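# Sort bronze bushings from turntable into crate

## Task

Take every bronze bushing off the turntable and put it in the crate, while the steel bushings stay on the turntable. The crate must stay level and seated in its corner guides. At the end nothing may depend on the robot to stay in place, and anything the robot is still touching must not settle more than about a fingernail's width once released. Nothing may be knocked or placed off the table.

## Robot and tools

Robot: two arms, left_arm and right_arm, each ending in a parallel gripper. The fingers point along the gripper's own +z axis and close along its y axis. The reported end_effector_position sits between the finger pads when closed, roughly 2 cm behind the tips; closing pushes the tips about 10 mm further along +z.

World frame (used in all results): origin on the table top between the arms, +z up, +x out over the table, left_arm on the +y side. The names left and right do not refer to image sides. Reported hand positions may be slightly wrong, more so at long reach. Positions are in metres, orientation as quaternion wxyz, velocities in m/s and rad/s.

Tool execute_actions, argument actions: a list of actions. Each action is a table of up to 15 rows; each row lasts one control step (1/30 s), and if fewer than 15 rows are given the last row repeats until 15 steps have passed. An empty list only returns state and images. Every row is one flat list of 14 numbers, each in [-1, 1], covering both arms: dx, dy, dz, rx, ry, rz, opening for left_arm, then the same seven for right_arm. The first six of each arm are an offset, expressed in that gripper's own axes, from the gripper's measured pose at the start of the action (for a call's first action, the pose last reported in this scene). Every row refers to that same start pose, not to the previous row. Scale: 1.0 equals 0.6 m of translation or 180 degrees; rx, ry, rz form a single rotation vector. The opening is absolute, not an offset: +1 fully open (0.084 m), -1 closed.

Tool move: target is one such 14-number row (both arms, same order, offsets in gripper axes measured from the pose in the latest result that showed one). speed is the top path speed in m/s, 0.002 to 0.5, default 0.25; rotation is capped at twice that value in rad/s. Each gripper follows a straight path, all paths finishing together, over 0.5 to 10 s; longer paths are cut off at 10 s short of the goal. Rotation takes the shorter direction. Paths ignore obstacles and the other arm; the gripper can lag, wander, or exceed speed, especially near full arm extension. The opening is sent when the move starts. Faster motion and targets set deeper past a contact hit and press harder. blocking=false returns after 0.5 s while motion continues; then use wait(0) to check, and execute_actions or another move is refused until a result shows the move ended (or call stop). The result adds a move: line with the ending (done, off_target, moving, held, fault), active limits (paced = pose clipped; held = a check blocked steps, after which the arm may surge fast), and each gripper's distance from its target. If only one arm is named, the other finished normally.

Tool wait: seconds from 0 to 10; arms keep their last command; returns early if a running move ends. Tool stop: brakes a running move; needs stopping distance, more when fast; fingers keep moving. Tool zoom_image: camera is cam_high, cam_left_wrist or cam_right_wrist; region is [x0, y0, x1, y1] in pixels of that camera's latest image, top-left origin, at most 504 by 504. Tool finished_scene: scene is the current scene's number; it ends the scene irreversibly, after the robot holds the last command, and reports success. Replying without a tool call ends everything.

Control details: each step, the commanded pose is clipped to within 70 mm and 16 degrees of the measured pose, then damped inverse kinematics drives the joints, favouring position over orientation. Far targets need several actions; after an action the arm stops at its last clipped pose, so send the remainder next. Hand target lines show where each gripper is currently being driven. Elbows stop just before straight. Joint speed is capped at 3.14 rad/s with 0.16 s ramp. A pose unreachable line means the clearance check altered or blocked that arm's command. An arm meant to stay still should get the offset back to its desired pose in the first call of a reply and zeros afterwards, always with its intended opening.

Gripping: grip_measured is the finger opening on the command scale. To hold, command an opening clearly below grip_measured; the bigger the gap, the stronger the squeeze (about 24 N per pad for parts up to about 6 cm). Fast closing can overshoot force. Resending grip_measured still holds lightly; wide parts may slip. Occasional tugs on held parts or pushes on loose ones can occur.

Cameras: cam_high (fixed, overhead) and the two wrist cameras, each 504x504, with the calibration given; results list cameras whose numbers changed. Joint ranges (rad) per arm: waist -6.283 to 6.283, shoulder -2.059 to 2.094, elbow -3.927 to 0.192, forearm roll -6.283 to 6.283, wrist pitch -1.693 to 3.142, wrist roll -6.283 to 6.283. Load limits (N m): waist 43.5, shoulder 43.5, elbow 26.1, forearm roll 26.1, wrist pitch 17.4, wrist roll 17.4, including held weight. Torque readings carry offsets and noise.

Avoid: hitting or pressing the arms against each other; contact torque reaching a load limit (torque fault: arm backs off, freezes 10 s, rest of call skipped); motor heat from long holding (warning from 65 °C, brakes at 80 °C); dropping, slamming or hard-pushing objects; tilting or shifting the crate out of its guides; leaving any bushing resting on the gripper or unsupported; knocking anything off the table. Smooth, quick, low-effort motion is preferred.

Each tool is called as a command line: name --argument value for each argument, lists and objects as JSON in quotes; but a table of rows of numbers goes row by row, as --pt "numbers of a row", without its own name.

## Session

execute_actions --actions '[]'

Scene clock: 0.00 s.
left_arm: end_effector_position=(+0.3604, -0.2560, +0.2649) grip_measured=+1.00 end_effector_quat_wxyz=(+0.147, +0.984, +0.097, +0.035) end_effector_velocity=(-0.000, +0.000, -0.000) end_effector_angular_velocity=(+0.000, +0.001, +0.001) | right_arm: end_effector_position=(+0.7675, -0.5811, +0.2741) grip_measured=+1.00 end_effector_quat_wxyz=(-0.383, +0.669, -0.315, +0.554) end_effector_velocity=(+0.000, -0.000, -0.000) end_effector_angular_velocity=(-0.003, +0.001, +0.000)
Joint positions: left_arm=[-1.037  0.328 -1.573 -0.092  0.952 -1.142  0.084] | right_arm=[-0.202  0.788 -1.904  2.184  0.565 -1.267  0.084]
Joint velocities: left_arm=[-0.    -0.     0.    -0.     0.001 -0.001 -0.   ] | right_arm=[-0.     0.001 -0.001 -0.002 -0.001 -0.001  0.   ]
Joint torques (N m, as the arm reports them, + toward a larger angle): no reading
Motor temperatures (°C, as the motors report them): left_arm=[33 35 42 34 39 36] | right_arm=[35 34 42 33 41 36]
Hand target (left_arm): +0.360, -0.256, +0.265; +0.147, +0.984, +0.097, +0.035
Hand target (right_arm): +0.767, -0.581, +0.274; -0.383, +0.669, -0.315, +0.554
camera_calibration (this result's frames):
cam_left_wrist: T_world_to_cam=[[0.175043, -0.940957, 0.289757, -0.348427], [-0.979367, -0.196597, -0.0467883, 0.384849], [0.100991, -0.275589, -0.955956, 0.280498], [0, 0, 0, 1]] pos_world=[0.409571, -0.174893, 0.387109]
cam_right_wrist: T_world_to_cam=[[0.0122424, -0.508231, -0.861134, -0.0375467], [-0.187623, 0.844735, -0.501219, 0.841912], [0.982165, 0.167705, -0.0850144, -0.505855], [0, 0, 0, 1]] pos_world=[0.655255, -0.64544, 0.346645]

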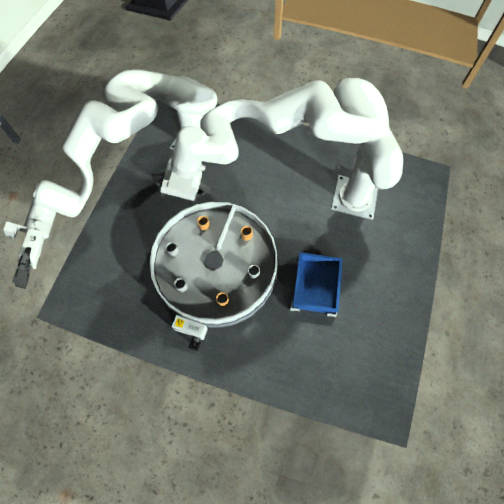

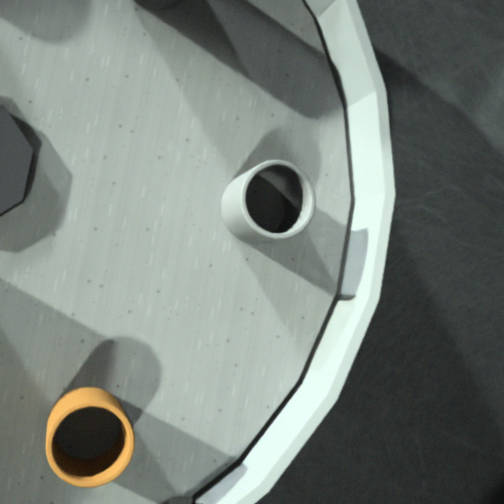

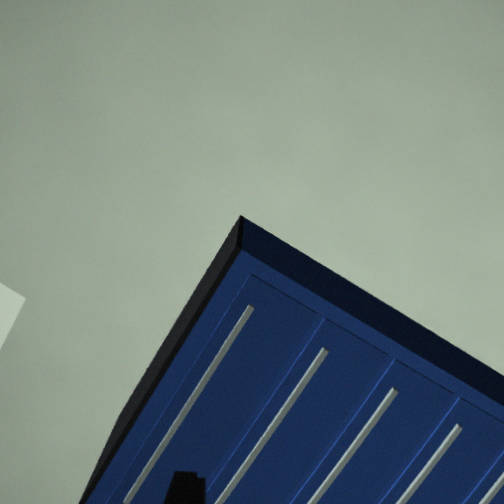

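zoom_image --camera "cam_high" --region '[140,290,240,370]'

Region (140, 290, 240, 370) of cam_high's 504x504 image, scaled by 5.040, with more detail than that image has; it fills the top 403 rows of this view, and the rest is white.

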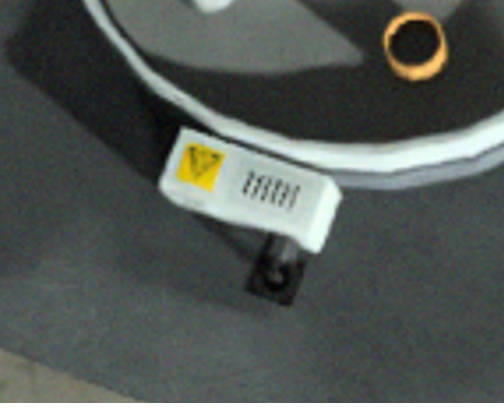

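move --target '[-0.009,-0.416,-0.013,0.094,-0.015,0,0.3, 0,0,0,0,0,0,1]'

Scene clock: 24.33 s.
left_arm: end_effector_position=(+0.3092, -0.0212, +0.1975) grip_measured=+0.29 end_effector_quat_wxyz=(+0.003, +0.995, +0.098, -0.003) end_effector_velocity=(-0.000, +0.002, +0.000) end_effector_angular_velocity=(+0.001, +0.000, +0.002) | right_arm: end_effector_position=(+0.7675, -0.5811, +0.2741) grip_measured=+1.00 end_effector_quat_wxyz=(-0.383, +0.669, -0.315, +0.554) end_effector_velocity=(+0.000, -0.000, -0.000) end_effector_angular_velocity=(+0.003, +0.000, -0.001)
Joint positions: left_arm=[-0.86  -0.156 -0.881 -0.01   1.035 -1.001  0.056] | right_arm=[-0.202  0.788 -1.904  2.184  0.565 -1.267  0.084]
Joint velocities: left_arm=[ 0.002 -0.004  0.004  0.001  0.001  0.    -0.   ] | right_arm=[-0.     0.001 -0.     0.002 -0.     0.001  0.   ]
Joint torques (N m, as the arm reports them, + toward a larger angle): left_arm=[ -0.05 -21.99 -12.27  -0.64  -2.37   0.13] | right_arm=[ -0.83 -40.63 -25.29  -0.24   1.56   0.09]
Motor temperatures (°C, as the motors report them): left_arm=[33 38 50 34 39 36] | right_arm=[35 37 49 33 41 36]
Hand target (left_arm): +0.309, -0.021, +0.198; +0.003, +0.995, +0.098, -0.003
Hand target (right_arm): +0.767, -0.581, +0.274; -0.383, +0.669, -0.315, +0.554
Off the commanded pose (left_arm): 0.001 m, 0 deg.
Off the commanded pose (right_arm): 0.000 m, 0 deg.
move: done
camera_calibration (this result's frames):
cam_left_wrist: T_world_to_cam=[[0.187743, -0.982218, -0.0010844, -0.046339], [-0.982217, -0.187744, 0.00108174, 0.369375], [-0.00126609, 0.000862025, -0.999999, 0.332167], [0, 0, 0, 1]] pos_world=[0.371927, 0.0235467, 0.331717]
cam_right_wrist: T_world_to_cam=[[0.0122424, -0.508231, -0.861134, -0.0375468], [-0.187623, 0.844735, -0.50122, 0.841912], [0.982165, 0.167705, -0.0850144, -0.505855], [0, 0, 0, 1]] pos_world=[0.655255, -0.64544, 0.346645]

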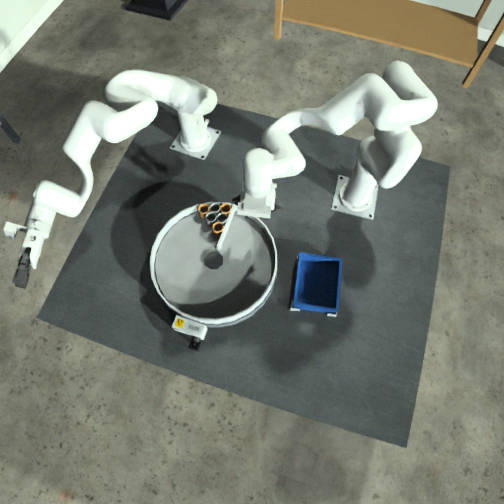

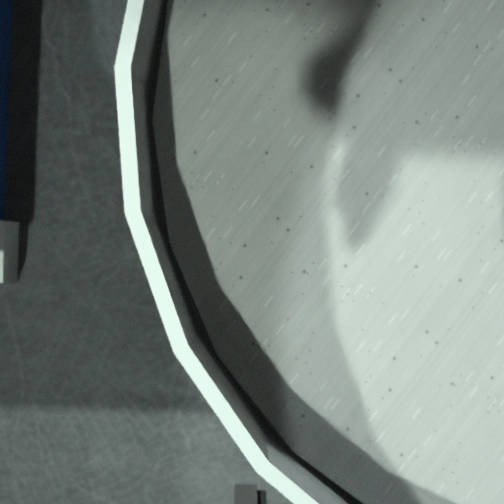

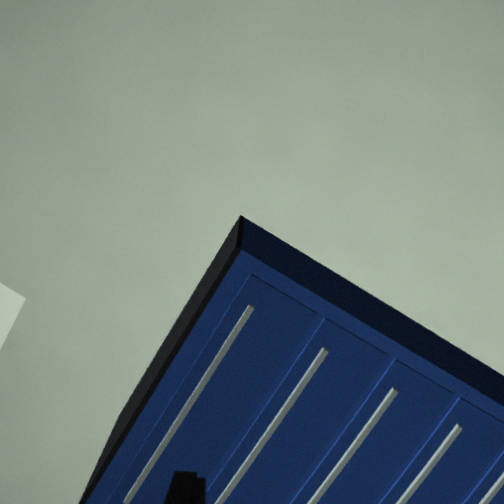

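move --target '[-0.145,0.227,-0.033,0,0,0,0.3, 0,0,0,0,0,0,1]'

Scene clock: 30.77 s.
left_arm: end_effector_position=(+0.2508, -0.1711, +0.2192) grip_measured=+0.29 end_effector_quat_wxyz=(+0.004, +0.995, +0.098, -0.003) end_effector_velocity=(-0.001, -0.002, +0.000) end_effector_angular_velocity=(+0.002, +0.001, -0.001) | right_arm: end_effector_position=(+0.7675, -0.5811, +0.2741) grip_measured=+1.00 end_effector_quat_wxyz=(-0.383, +0.669, -0.315, +0.554) end_effector_velocity=(-0.000, -0.000, +0.000) end_effector_angular_velocity=(-0.002, +0.001, -0.001)
Joint positions: left_arm=[-1.151  0.125 -1.266 -0.008  1.136 -1.294  0.056] | right_arm=[-0.202  0.788 -1.904  2.184  0.565 -1.267  0.084]
Joint velocities: left_arm=[-0.003  0.007 -0.01   0.001  0.005 -0.003 -0.   ] | right_arm=[-0.    -0.001  0.    -0.002 -0.002 -0.     0.   ]
Joint torques (N m, as the arm reports them, + toward a larger angle): left_arm=[ -0.35 -30.27 -12.34  -1.    -2.17   0.26] | right_arm=[ -0.8  -40.55 -25.02  -0.47   1.42   0.29]
Motor temperatures (°C, as the motors report them): left_arm=[33 38 50 34 39 36] | right_arm=[35 38 50 33 41 36]
Hand target (left_arm): +0.251, -0.171, +0.219; +0.004, +0.995, +0.098, -0.003
Hand target (right_arm): +0.767, -0.581, +0.274; -0.383, +0.669, -0.315, +0.554
Off the commanded pose (left_arm): 0.001 m, 0 deg.
Off the commanded pose (right_arm): 0.000 m, 0 deg.
move: done
camera_calibration (this result's frames):
cam_left_wrist: T_world_to_cam=[[0.188352, -0.982102, -0.000418973, -0.182874], [-0.982101, -0.188352, 0.000942314, 0.283738], [-0.00100436, 0.000233987, -0.999999, 0.35371], [0, 0, 0, 1]] pos_world=[0.31346, -0.12624, 0.353366]
cam_right_wrist: T_world_to_cam=[[0.0122422, -0.508231, -0.861134, -0.0375468], [-0.187623, 0.844735, -0.50122, 0.841911], [0.982165, 0.167705, -0.0850146, -0.505855], [0, 0, 0, 1]] pos_world=[0.655255, -0.64544, 0.346645]

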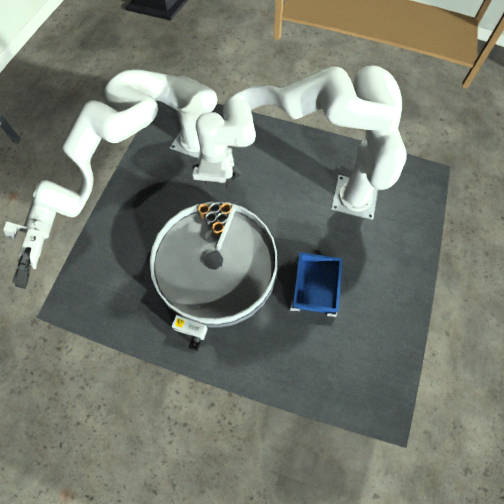

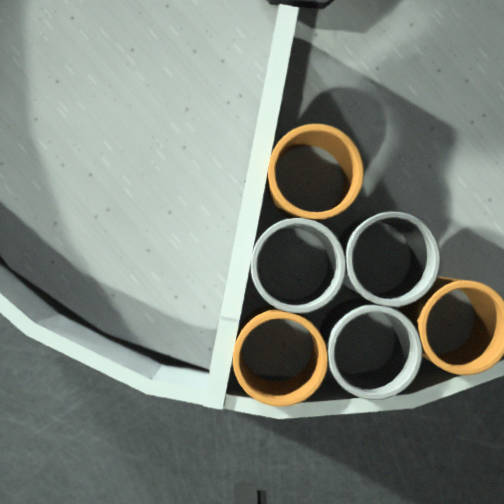

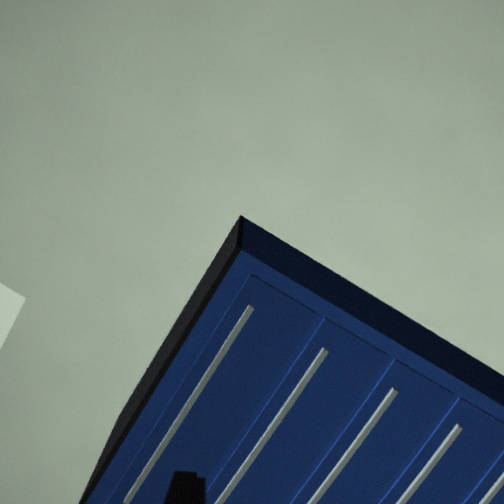

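move --target '[0.169,0.015,0.13,0,0,0,-0.5, 0,0,0,0,0,0,1]'

move --target '[0,0,0.075,0,0,0,-0.5, 0,0,0,0,0,0,1]' --speed 0.05

move --target '[0,0,0,0,0,0,-1, 0,0,0,0,0,0,1]'

move --target '[0,0,-0.2,0,0,0,-1, 0,0,0,0,0,0,1]' --speed 0.1

Scene clock: 43.50 s.
left_arm: end_effector_position=(+0.3514, -0.1613, +0.1412) grip_measured=-0.52 end_effector_quat_wxyz=(+0.004, +0.995, +0.098, -0.002) end_effector_velocity=(+0.001, +0.002, -0.004) end_effector_angular_velocity=(+0.007, +0.005, +0.001) | right_arm: end_effector_position=(+0.7675, -0.5811, +0.2741) grip_measured=+1.00 end_effector_quat_wxyz=(-0.383, +0.669, -0.315, +0.554) end_effector_velocity=(+0.000, -0.000, +0.001) end_effector_angular_velocity=(+0.001, -0.001, +0.000)
Joint positions: left_arm=[-0.98   0.351 -1.341 -0.01   0.985 -1.12   0.021] | right_arm=[-0.202  0.788 -1.904  2.184  0.565 -1.267  0.084]
Joint velocities: left_arm=[ 0.003  0.008 -0.001 -0.     0.001  0.002 -0.   ] | right_arm=[-0.    -0.    -0.001 -0.     0.001  0.001 -0.   ]
Joint torques (N m, as the arm reports them, + toward a larger angle): left_arm=[  0.38 -34.88 -12.34  -1.42  -2.02   0.06] | right_arm=[ -0.75 -40.85 -25.02  -0.29   1.52   0.17]
Motor temperatures (°C, as the motors report them): left_arm=[33 38 51 34 39 36] | right_arm=[35 38 51 33 41 36]
Hand target (left_arm): +0.352, -0.161, +0.141; +0.004, +0.995, +0.098, -0.003
Hand target (right_arm): +0.767, -0.581, +0.274; -0.383, +0.669, -0.315, +0.554
Off the commanded pose (left_arm): 0.001 m, 0 deg.
Off the commanded pose (right_arm): 0.000 m, 0 deg.
move: done
camera_calibration (this result's frames):
cam_left_wrist: T_world_to_cam=[[0.187717, -0.982223, 0.00019956, -0.192094], [-0.982223, -0.187717, 0.000630682, 0.384559], [-0.00058201, -0.000314402, -1, 0.275564], [0, 0, 0, 1]] pos_world=[0.413942, -0.116405, 0.27536]
cam_right_wrist: T_world_to_cam=[[0.0122425, -0.508231, -0.861134, -0.037547], [-0.187623, 0.844734, -0.50122, 0.841912], [0.982165, 0.167705, -0.0850144, -0.505855], [0, 0, 0, 1]] pos_world=[0.655255, -0.64544, 0.346645]

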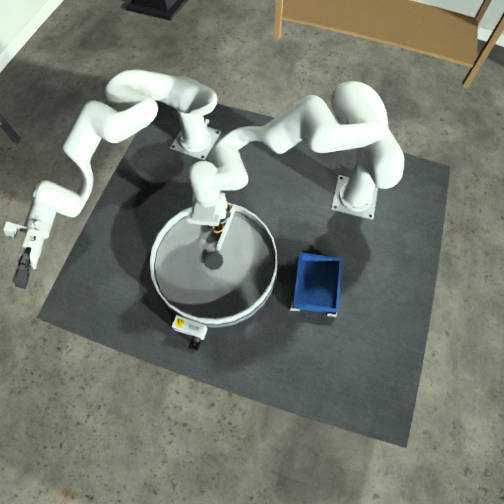

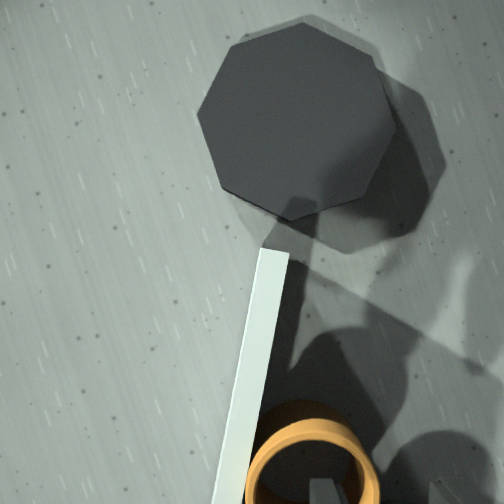

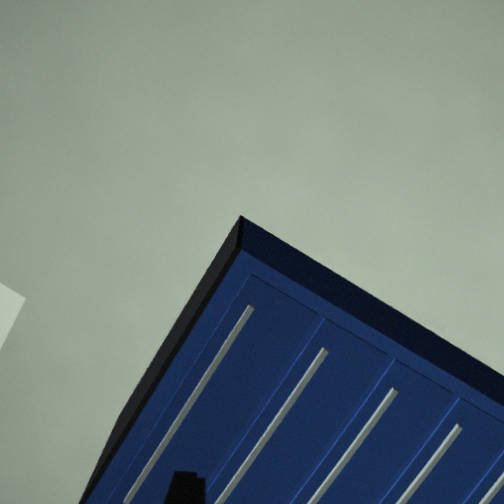

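Scene clock: 44.77 s.
left_arm: end_effector_position=(+0.3514, -0.1621, +0.0970) grip_measured=-0.52 end_effector_quat_wxyz=(+0.005, +0.995, +0.098, -0.002) end_effector_velocity=(-0.002, +0.001, -0.004) end_effector_angular_velocity=(+0.004, +0.003, -0.001) | right_arm: end_effector_position=(+0.7675, -0.5811, +0.2741) grip_measured=+1.00 end_effector_quat_wxyz=(-0.383, +0.669, -0.315, +0.554) end_effector_velocity=(+0.000, +0.000, +0.001) end_effector_angular_velocity=(-0.000, -0.002, +0.000)
Joint positions: left_arm=[-0.981  0.414 -1.297 -0.011  0.876 -1.12   0.021] | right_arm=[-0.202  0.788 -1.904  2.184  0.565 -1.267  0.084]
Joint velocities: left_arm=[-0.001  0.005  0.004 -0.    -0.003  0.    -0.   ] | right_arm=[-0.    -0.001  0.     0.001  0.001 -0.001  0.   ]
Joint torques (N m, as the arm reports them, + toward a larger angle): left_arm=[  0.1  -31.09  -9.75  -1.25  -1.97   0.14] | right_arm=[ -0.7  -40.69 -25.32  -0.3    1.56   0.18]
Motor temperatures (°C, as the motors report them): left_arm=[33 38 51 34 39 36] | right_arm=[35 39 51 33 41 36]
Hand target (left_arm): +0.351, -0.162, +0.096; +0.004, +0.995, +0.098, -0.002
Hand target (right_arm): +0.767, -0.581, +0.274; -0.383, +0.669, -0.315, +0.554
Off the commanded pose (left_arm): 0.001 m, 0 deg.
Off the commanded pose (right_arm): 0.000 m, 0 deg.
move: done
camera_calibration (this result's frames):
cam_left_wrist: T_world_to_cam=[[0.18757, -0.98225, 0.00170187, -0.193054], [-0.982251, -0.18757, 0.0000076313, 0.384588], [0.000311725, -0.0016731, -0.999999, 0.230879], [0, 0, 0, 1]] pos_world=[0.413901, -0.117103, 0.231204]
cam_right_wrist: T_world_to_cam=[[0.0122425, -0.508231, -0.861134, -0.037547], [-0.187623, 0.844734, -0.50122, 0.841912], [0.982165, 0.167705, -0.0850143, -0.505855], [0, 0, 0, 1]] pos_world=[0.655255, -0.64544, 0.346645]

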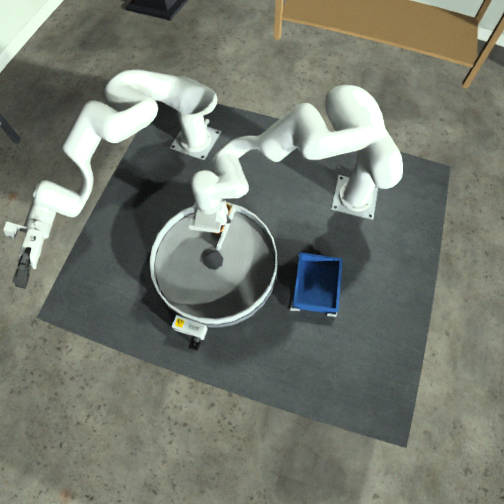

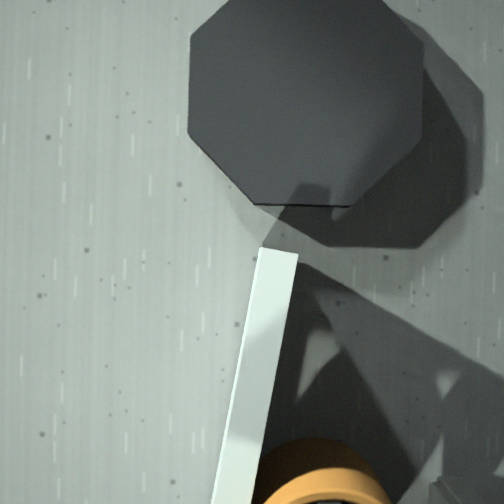

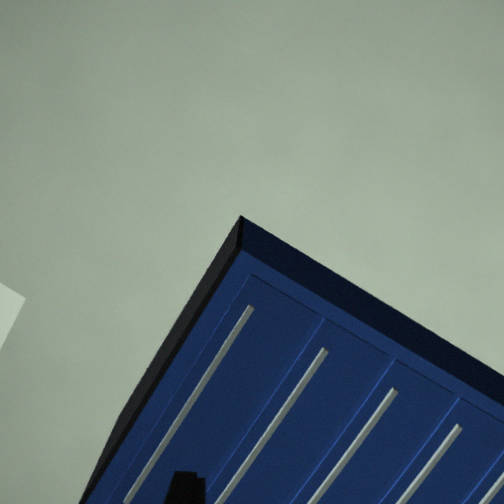

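Scene clock: 45.27 s.
left_arm: end_effector_position=(+0.3513, -0.1620, +0.0968) grip_measured=-0.72 end_effector_quat_wxyz=(+0.004, +0.995, +0.098, -0.002) end_effector_velocity=(+0.001, +0.001, -0.000) end_effector_angular_velocity=(+0.001, +0.000, +0.002) | right_arm: end_effector_position=(+0.7675, -0.5811, +0.2741) grip_measured=+1.00 end_effector_quat_wxyz=(-0.383, +0.669, -0.315, +0.554) end_effector_velocity=(+0.000, +0.000, +0.000) end_effector_angular_velocity=(-0.001, -0.001, +0.000)
Joint positions: left_arm=[-0.981  0.415 -1.296 -0.011  0.876 -1.12   0.013] | right_arm=[-0.202  0.788 -1.904  2.184  0.565 -1.267  0.084]
Joint velocities: left_arm=[ 0.002  0.     0.001  0.     0.    -0.001 -0.   ] | right_arm=[ 0.     0.    -0.001 -0.     0.    -0.001 -0.   ]
Joint torques (N m, as the arm reports them, + toward a larger angle): left_arm=[  0.07 -32.52 -10.53  -1.4   -1.97   0.33] | right_arm=[ -0.44 -40.69 -25.1   -0.39   1.53   0.23]
Motor temperatures (°C, as the motors report them): left_arm=[33 38 50 34 39 36] | right_arm=[35 39 51 33 41 36]
Hand target (left_arm): +0.351, -0.162, +0.097; +0.005, +0.995, +0.098, -0.002
Hand target (right_arm): +0.767, -0.581, +0.274; -0.383, +0.669, -0.315, +0.554
Off the commanded pose (left_arm): 0.000 m, 0 deg.
Off the commanded pose (right_arm): 0.000 m, 0 deg.
move: done
camera_calibration (this result's frames):
cam_left_wrist: T_world_to_cam=[[0.18757, -0.98225, 0.00129537, -0.192895], [-0.982251, -0.18757, 0.000210605, 0.384506], [0.0000361058, -0.00131188, -0.999999, 0.230845], [0, 0, 0, 1]] pos_world=[0.413854, -0.117046, 0.231014]
cam_right_wrist: T_world_to_cam=[[0.0122425, -0.508231, -0.861134, -0.037547], [-0.187623, 0.844734, -0.50122, 0.841912], [0.982165, 0.167705, -0.0850143, -0.505855], [0, 0, 0, 1]] pos_world=[0.655255, -0.64544, 0.346645]

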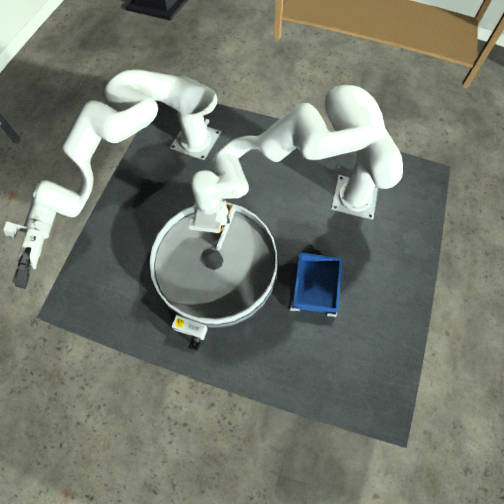

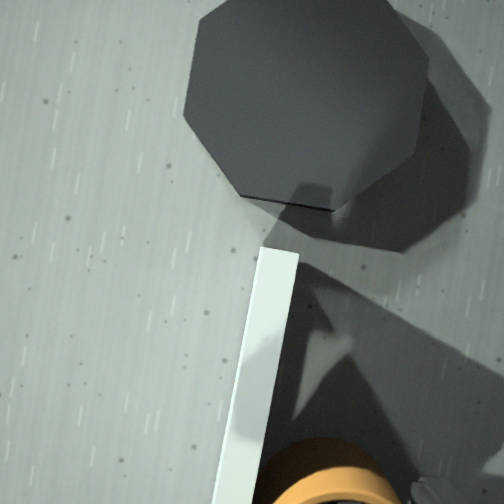

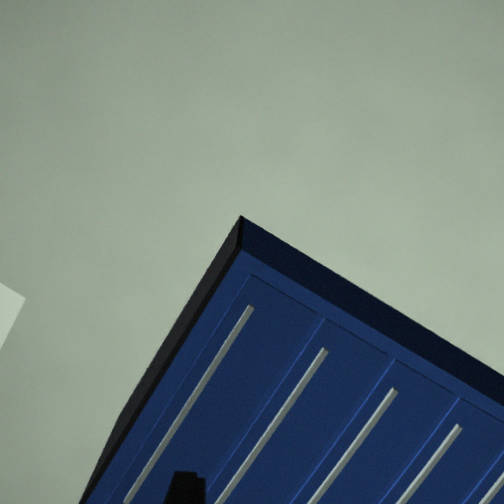

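Scene clock: 46.87 s.
left_arm: end_effector_position=(+0.3516, -0.1604, +0.2161) grip_measured=-0.72 end_effector_quat_wxyz=(+0.004, +0.995, +0.098, -0.002) end_effector_velocity=(+0.000, -0.001, +0.003) end_effector_angular_velocity=(-0.001, +0.000, +0.000) | right_arm: end_effector_position=(+0.7675, -0.5811, +0.2741) grip_measured=+1.00 end_effector_quat_wxyz=(-0.383, +0.669, -0.315, +0.554) end_effector_velocity=(-0.000, -0.001, -0.001) end_effector_angular_velocity=(-0.002, +0.002, -0.001)
Joint positions: left_arm=[-0.978  0.28  -1.461 -0.009  1.177 -1.121  0.013] | right_arm=[-0.202  0.788 -1.904  2.184  0.565 -1.267  0.084]
Joint velocities: left_arm=[-0.    -0.    -0.007 -0.001  0.007 -0.     0.   ] | right_arm=[-0.     0.001  0.    -0.    -0.002 -0.002 -0.   ]
Joint torques (N m, as the arm reports them, + toward a larger angle): left_arm=[  0.67 -34.48 -12.82  -1.    -2.28  -0.09] | right_arm=[ -0.56 -40.49 -25.1   -0.42   1.49   0.22]
Motor temperatures (°C, as the motors report them): left_arm=[33 38 50 34 39 36] | right_arm=[35 39 51 33 41 36]
Hand target (left_arm): +0.352, -0.161, +0.217; +0.004, +0.995, +0.098, -0.002
Hand target (right_arm): +0.767, -0.581, +0.274; -0.383, +0.669, -0.315, +0.554
Off the commanded pose (left_arm): 0.001 m, 0 deg.
Off the commanded pose (right_arm): 0.000 m, 0 deg.
move: done
camera_calibration (this result's frames):
cam_left_wrist: T_world_to_cam=[[0.187979, -0.982173, 0.000117279, -0.191341], [-0.982173, -0.187979, 0.000489166, 0.38494], [-0.0004584, -0.000207142, -1, 0.350413], [0, 0, 0, 1]] pos_world=[0.414206, -0.115497, 0.350247]
cam_right_wrist: T_world_to_cam=[[0.012243, -0.508231, -0.861134, -0.037547], [-0.187623, 0.844734, -0.50122, 0.841911], [0.982165, 0.167705, -0.0850138, -0.505855], [0, 0, 0, 1]] pos_world=[0.655255, -0.64544, 0.346645]

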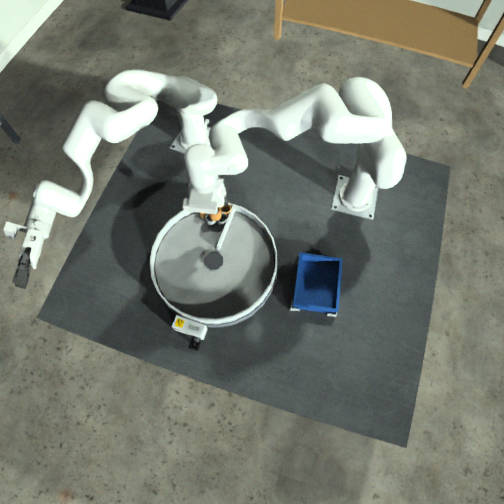

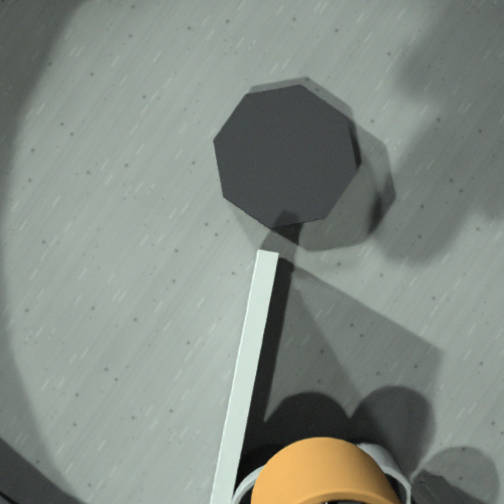

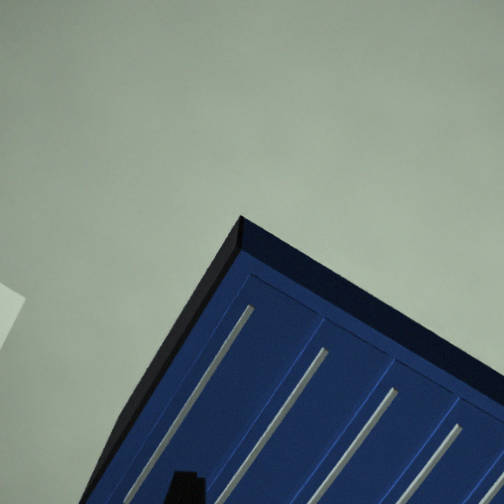

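move --target '[0.237,-0.633,0.1,0,0,0,-1, 0,0,0,0,0,0,1]' --speed 0.2

Scene clock: 55.53 s.
left_arm: end_effector_position=(+0.4168, +0.2385, +0.1519) grip_measured=-0.72 end_effector_quat_wxyz=(+0.003, +0.995, +0.098, -0.003) end_effector_velocity=(+0.001, +0.002, -0.000) end_effector_angular_velocity=(-0.001, -0.000, -0.001) | right_arm: end_effector_position=(+0.7675, -0.5811, +0.2741) grip_measured=+1.00 end_effector_quat_wxyz=(-0.383, +0.669, -0.315, +0.554) end_effector_velocity=(+0.000, +0.000, +0.000) end_effector_angular_velocity=(-0.000, -0.000, +0.000)
Joint positions: left_arm=[-0.16  -0.163 -0.735 -0.01   0.902 -0.299  0.013] | right_arm=[-0.202  0.788 -1.904  2.184  0.565 -1.267  0.084]
Joint velocities: left_arm=[ 0.005  0.002 -0.001 -0.001 -0.001  0.007  0.   ] | right_arm=[ 0. -0. -0. -0.  0. -0. -0.]
Joint torques (N m, as the arm reports them, + toward a larger angle): left_arm=[  0.33 -21.1  -12.28  -0.72  -2.15  -0.06] | right_arm=[ -1.06 -40.48 -24.92  -0.39   1.47   0.23]
Motor temperatures (°C, as the motors report them): left_arm=[33 39 51 34 39 36] | right_arm=[35 39 51 33 41 36]
Hand target (left_arm): +0.417, +0.239, +0.152; +0.003, +0.995, +0.098, -0.003
Hand target (right_arm): +0.767, -0.581, +0.274; -0.383, +0.669, -0.315, +0.554
Off the commanded pose (left_arm): 0.001 m, 0 deg.
Off the commanded pose (right_arm): 0.000 m, 0 deg.
move: done
camera_calibration (this result's frames):
cam_left_wrist: T_world_to_cam=[[0.187116, -0.982337, -0.000856529, 0.188769], [-0.982337, -0.187117, 0.000965974, 0.523695], [-0.00110918, 0.000660651, -0.999999, 0.28638], [0, 0, 0, 1]] pos_world=[0.479441, 0.283238, 0.286035]
cam_right_wrist: T_world_to_cam=[[0.012243, -0.508231, -0.861134, -0.037547], [-0.187623, 0.844735, -0.50122, 0.841911], [0.982165, 0.167705, -0.0850136, -0.505856], [0, 0, 0, 1]] pos_world=[0.655255, -0.64544, 0.346645]

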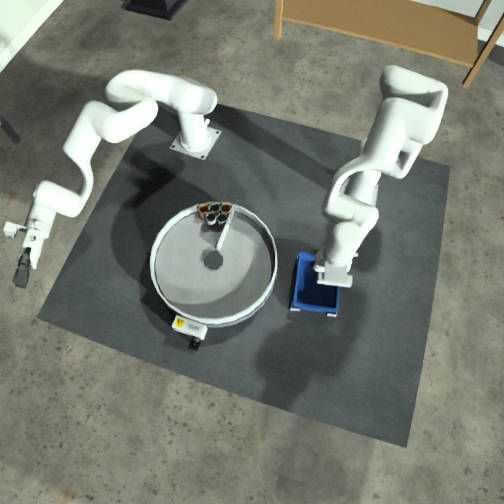

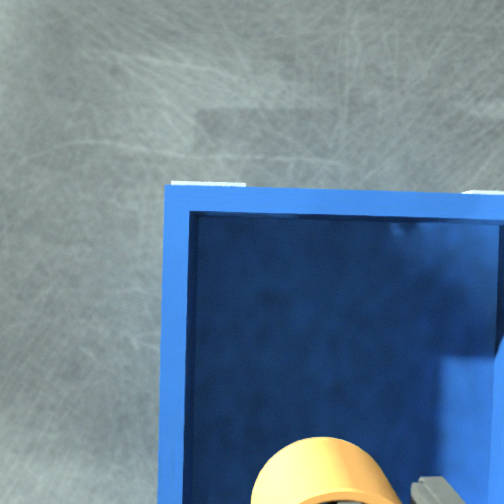

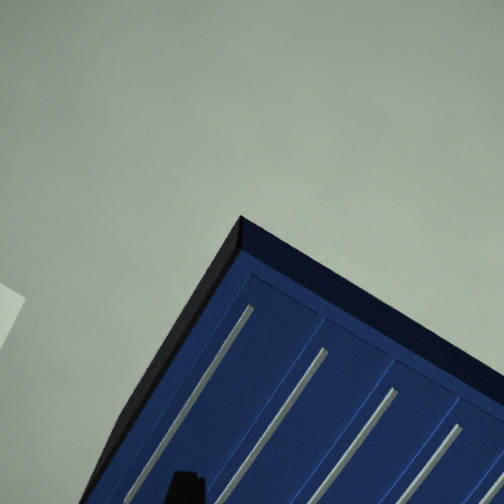

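move --target '[0.05,0,0.1,0,0,0,-1, 0,0,0,0,0,0,1]' --speed 0.1

move --target '[0,0,0,0,0,0,-0.5, 0,0,0,0,0,0,1]'

move --target '[0,0,-0.2,0,0,0,-0.5, 0,0,0,0,0,0,1]' --speed 0.15

move --target '[-0.45,0.62,-0.01,0,0,0,-0.5, 0,0,0,0,0,0,1]'

Scene clock: 63.57 s.
left_arm: end_effector_position=(+0.4461, +0.2437, +0.0921) grip_measured=-0.72 end_effector_quat_wxyz=(+0.004, +0.995, +0.097, -0.002) end_effector_velocity=(-0.000, +0.001, -0.002) end_effector_angular_velocity=(+0.001, +0.003, -0.000) | right_arm: end_effector_position=(+0.7675, -0.5811, +0.2741) grip_measured=+1.00 end_effector_quat_wxyz=(-0.383, +0.669, -0.315, +0.554) end_effector_velocity=(-0.000, -0.000, +0.000) end_effector_angular_velocity=(-0.000, +0.001, -0.000)
Joint positions: left_arm=[-0.141  0.045 -0.77  -0.012  0.728 -0.277  0.013] | right_arm=[-0.202  0.788 -1.904  2.184  0.565 -1.267  0.084]
Joint velocities: left_arm=[ 0.002  0.005 -0.     0.001 -0.002  0.002 -0.   ] | right_arm=[-0.    -0.001  0.    -0.001 -0.001  0.001 -0.   ]
Joint torques (N m, as the arm reports them, + toward a larger angle): left_arm=[  0.44 -24.99 -11.2   -1.3   -2.07   0.29] | right_arm=[ -0.42 -40.26 -24.85  -0.33   1.59   0.25]
Motor temperatures (°C, as the motors report them): left_arm=[33 38 51 34 39 36] | right_arm=[35 39 52 33 41 36]
Hand target (left_arm): +0.446, +0.244, +0.092; +0.004, +0.995, +0.097, -0.003
Hand target (right_arm): +0.767, -0.581, +0.274; -0.383, +0.669, -0.315, +0.554
Off the commanded pose (left_arm): 0.001 m, 0 deg.
Off the commanded pose (right_arm): 0.000 m, 0 deg.
move: done
camera_calibration (this result's frames):
cam_left_wrist: T_world_to_cam=[[0.186889, -0.982381, -0.000505938, 0.188387], [-0.982381, -0.18689, 0.000422689, 0.553584], [-0.000509796, 0.000418028, -1, 0.22645], [0, 0, 0, 1]] pos_world=[0.508738, 0.288432, 0.226311]
cam_right_wrist: T_world_to_cam=[[0.0122431, -0.508231, -0.861134, -0.0375469], [-0.187623, 0.844735, -0.50122, 0.841911], [0.982165, 0.167705, -0.0850134, -0.505856], [0, 0, 0, 1]] pos_world=[0.655255, -0.64544, 0.346645]

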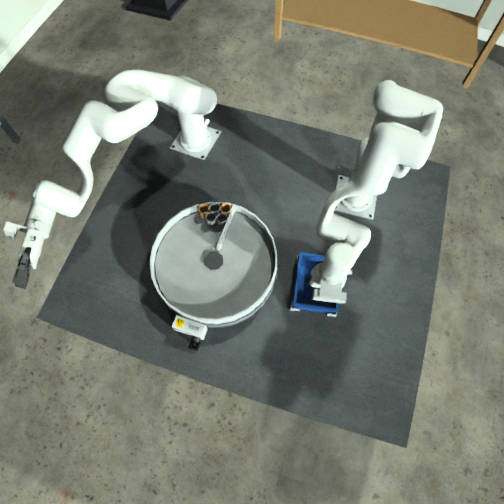

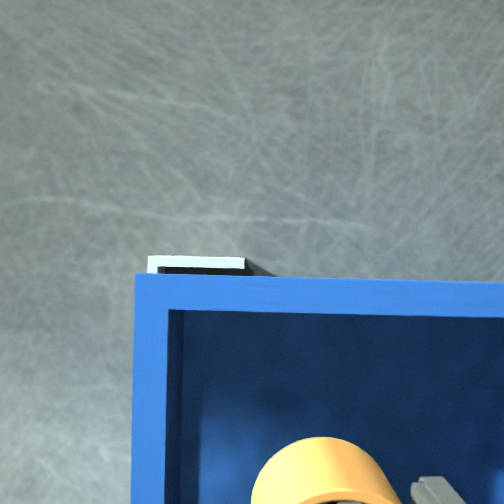

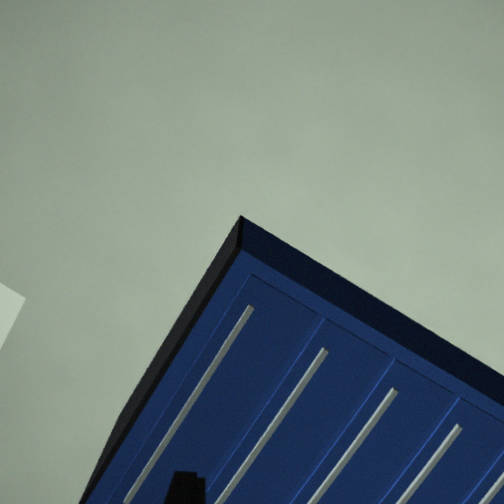

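Scene clock: 64.07 s.
left_arm: end_effector_position=(+0.4461, +0.2437, +0.0921) grip_measured=-0.52 end_effector_quat_wxyz=(+0.004, +0.995, +0.097, -0.002) end_effector_velocity=(+0.000, -0.000, +0.000) end_effector_angular_velocity=(+0.000, +0.000, -0.001) | right_arm: end_effector_position=(+0.7675, -0.5811, +0.2741) grip_measured=+1.00 end_effector_quat_wxyz=(-0.383, +0.669, -0.315, +0.554) end_effector_velocity=(+0.000, +0.000, -0.001) end_effector_angular_velocity=(-0.002, +0.001, +0.002)
Joint positions: left_arm=[-0.141  0.045 -0.77  -0.012  0.728 -0.277  0.021] | right_arm=[-0.202  0.788 -1.904  2.184  0.565 -1.267  0.084]
Joint velocities: left_arm=[-0.     0.    -0.001  0.     0.001 -0.     0.   ] | right_arm=[ 0.     0.001 -0.001 -0.003  0.001 -0.    -0.   ]
Joint torques (N m, as the arm reports them, + toward a larger angle): left_arm=[  0.14 -24.94 -10.84  -1.09  -2.22   0.01] | right_arm=[ -0.77 -40.28 -25.14  -0.61   1.46   0.22]
Motor temperatures (°C, as the motors report them): left_arm=[33 38 51 34 39 36] | right_arm=[35 39 52 33 41 36]
Hand target (left_arm): +0.446, +0.244, +0.092; +0.004, +0.995, +0.097, -0.002
Hand target (right_arm): +0.767, -0.581, +0.274; -0.383, +0.669, -0.315, +0.554
Off the commanded pose (left_arm): 0.000 m, 0 deg.
Off the commanded pose (right_arm): 0.000 m, 0 deg.
move: done
camera_calibration (this result's frames):
cam_left_wrist: T_world_to_cam=[[0.186888, -0.982381, -0.000499024, 0.188385], [-0.982381, -0.186888, 0.000400799, 0.553589], [-0.000486999, 0.000415327, -1, 0.22645], [0, 0, 0, 1]] pos_world=[0.508738, 0.288431, 0.226323]
cam_right_wrist: T_world_to_cam=[[0.0122432, -0.508231, -0.861134, -0.037547], [-0.187623, 0.844735, -0.50122, 0.841911], [0.982165, 0.167705, -0.0850134, -0.505856], [0, 0, 0, 1]] pos_world=[0.655255, -0.64544, 0.346645]

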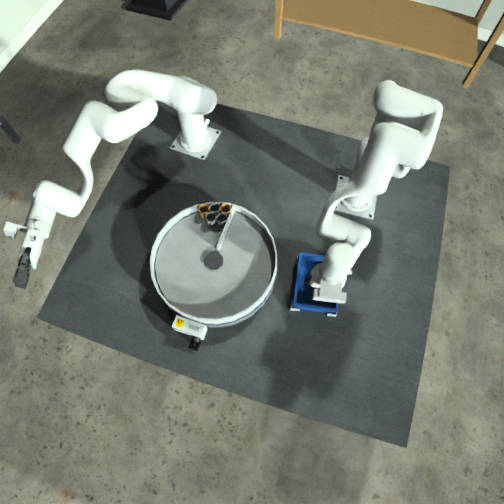

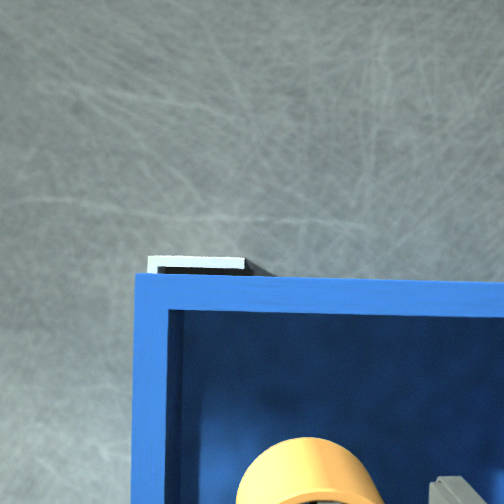

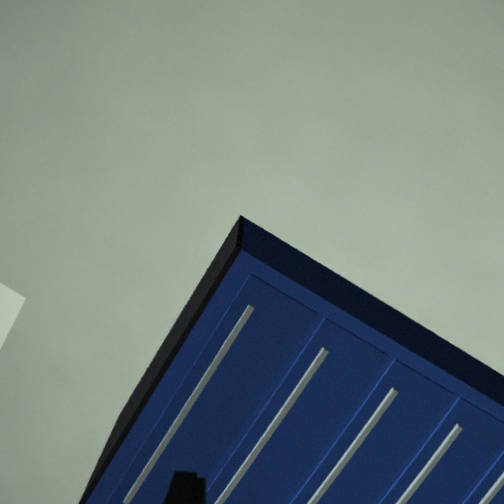

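Scene clock: 65.30 s.
left_arm: end_effector_position=(+0.4461, +0.2449, +0.2113) grip_measured=-0.52 end_effector_quat_wxyz=(+0.003, +0.995, +0.098, -0.003) end_effector_velocity=(+0.001, -0.000, +0.004) end_effector_angular_velocity=(-0.001, -0.004, -0.000) | right_arm: end_effector_position=(+0.7675, -0.5811, +0.2741) grip_measured=+1.00 end_effector_quat_wxyz=(-0.383, +0.669, -0.315, +0.554) end_effector_velocity=(+0.000, +0.000, +0.001) end_effector_angular_velocity=(+0.003, -0.003, +0.000)
Joint positions: left_arm=[-0.138 -0.141 -0.939 -0.009  1.085 -0.279  0.021] | right_arm=[-0.202  0.788 -1.904  2.184  0.565 -1.267  0.084]
Joint velocities: left_arm=[-0.    -0.003 -0.008 -0.     0.007 -0.    -0.   ] | right_arm=[-0.    -0.    -0.001  0.003  0.002  0.     0.   ]
Joint torques (N m, as the arm reports them, + toward a larger angle): left_arm=[  0.63 -23.   -12.49  -1.06  -2.31  -0.04] | right_arm=[ -0.82 -40.39 -24.9   -0.25   1.58   0.15]
Motor temperatures (°C, as the motors report them): left_arm=[33 38 51 34 39 36] | right_arm=[35 39 52 33 41 36]
Hand target (left_arm): +0.446, +0.245, +0.212; +0.003, +0.995, +0.098, -0.002
Hand target (right_arm): +0.767, -0.581, +0.274; -0.383, +0.669, -0.315, +0.554
Off the commanded pose (left_arm): 0.001 m, 0 deg.
Off the commanded pose (right_arm): 0.000 m, 0 deg.
move: done
camera_calibration (this result's frames):
cam_left_wrist: T_world_to_cam=[[0.187326, -0.982297, -0.00121972, 0.189579], [-0.982296, -0.187328, 0.00155752, 0.553539], [-0.00175843, 0.000906368, -0.999998, 0.346109], [0, 0, 0, 1]] pos_world=[0.508835, 0.289603, 0.345478]
cam_right_wrist: T_world_to_cam=[[0.012243, -0.508231, -0.861134, -0.0375471], [-0.187623, 0.844735, -0.50122, 0.841911], [0.982165, 0.167705, -0.0850136, -0.505856], [0, 0, 0, 1]] pos_world=[0.655255, -0.64544, 0.346645]

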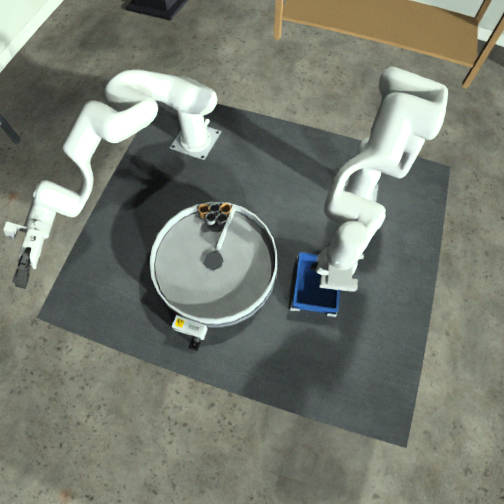

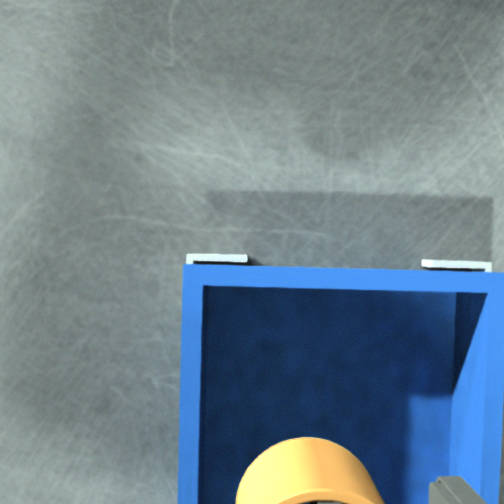

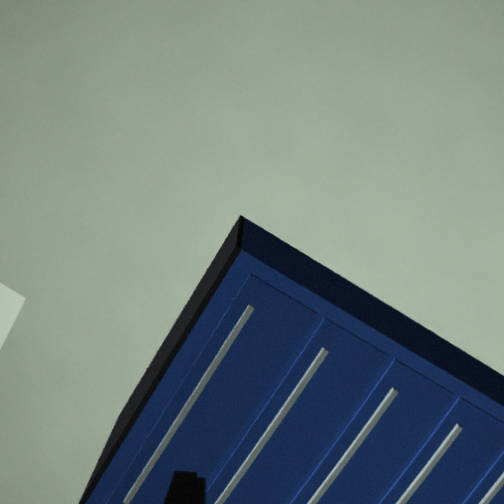

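Scene clock: 67.70 s.
left_arm: end_effector_position=(+0.2540, -0.1716, +0.2224) grip_measured=-0.52 end_effector_quat_wxyz=(+0.004, +0.995, +0.098, -0.003) end_effector_velocity=(-0.000, -0.003, +0.001) end_effector_angular_velocity=(+0.000, -0.000, -0.000) | right_arm: end_effector_position=(+0.7675, -0.5811, +0.2741) grip_measured=+1.00 end_effector_quat_wxyz=(-0.383, +0.669, -0.315, +0.554) end_effector_velocity=(+0.000, +0.001, +0.001) end_effector_angular_velocity=(-0.001, -0.002, +0.003)
Joint positions: left_arm=[-1.145  0.128 -1.279 -0.008  1.145 -1.288  0.021] | right_arm=[-0.202  0.788 -1.904  2.184  0.565 -1.267  0.084]
Joint velocities: left_arm=[-0.003  0.007 -0.011  0.     0.004 -0.003 -0.   ] | right_arm=[ 0.    -0.    -0.    -0.002  0.003 -0.     0.   ]
Joint torques (N m, as the arm reports them, + toward a larger angle): left_arm=[ -0.23 -30.93 -12.23  -1.21  -2.07   0.2 ] | right_arm=[ -0.58 -40.38 -25.06  -0.24   1.47   0.21]
Motor temperatures (°C, as the motors report them): left_arm=[33 38 51 34 39 36] | right_arm=[35 39 52 33 41 36]
Hand target (left_arm): +0.254, -0.172, +0.222; +0.004, +0.995, +0.098, -0.003
Hand target (right_arm): +0.767, -0.581, +0.274; -0.383, +0.669, -0.315, +0.554
Off the commanded pose (left_arm): 0.001 m, 0 deg.
Off the commanded pose (right_arm): 0.000 m, 0 deg.
move: done
camera_calibration (this result's frames):
cam_left_wrist: T_world_to_cam=[[0.187934, -0.982182, 0.000508152, -0.1841], [-0.982181, -0.187933, 0.000848972, 0.286887], [-0.000738346, -0.000658648, -1, 0.356718], [0, 0, 0, 1]] pos_world=[0.316637, -0.126669, 0.356568]
cam_right_wrist: T_world_to_cam=[[0.0122431, -0.508231, -0.861134, -0.0375471], [-0.187623, 0.844735, -0.50122, 0.841911], [0.982165, 0.167705, -0.0850135, -0.505856], [0, 0, 0, 1]] pos_world=[0.655255, -0.64544, 0.346645]

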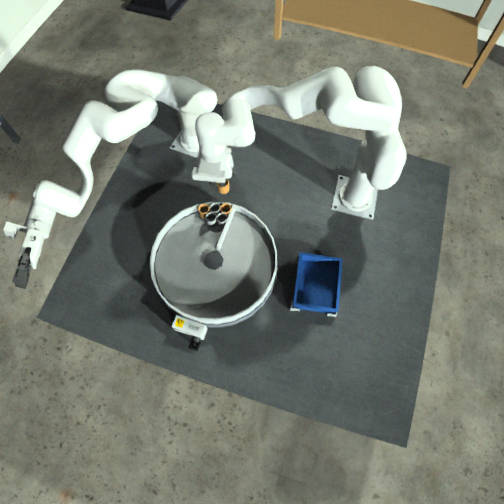

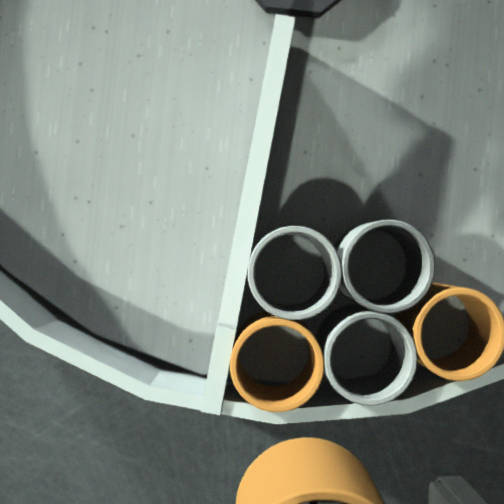

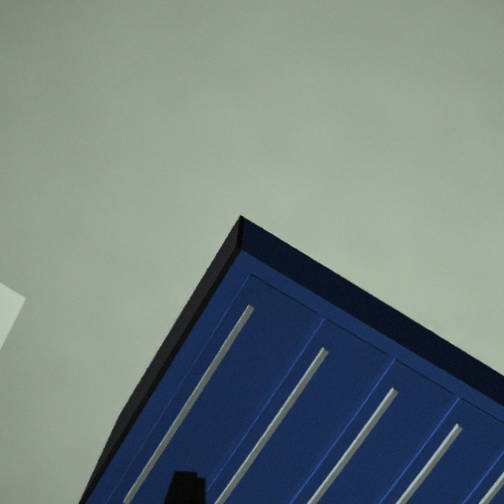

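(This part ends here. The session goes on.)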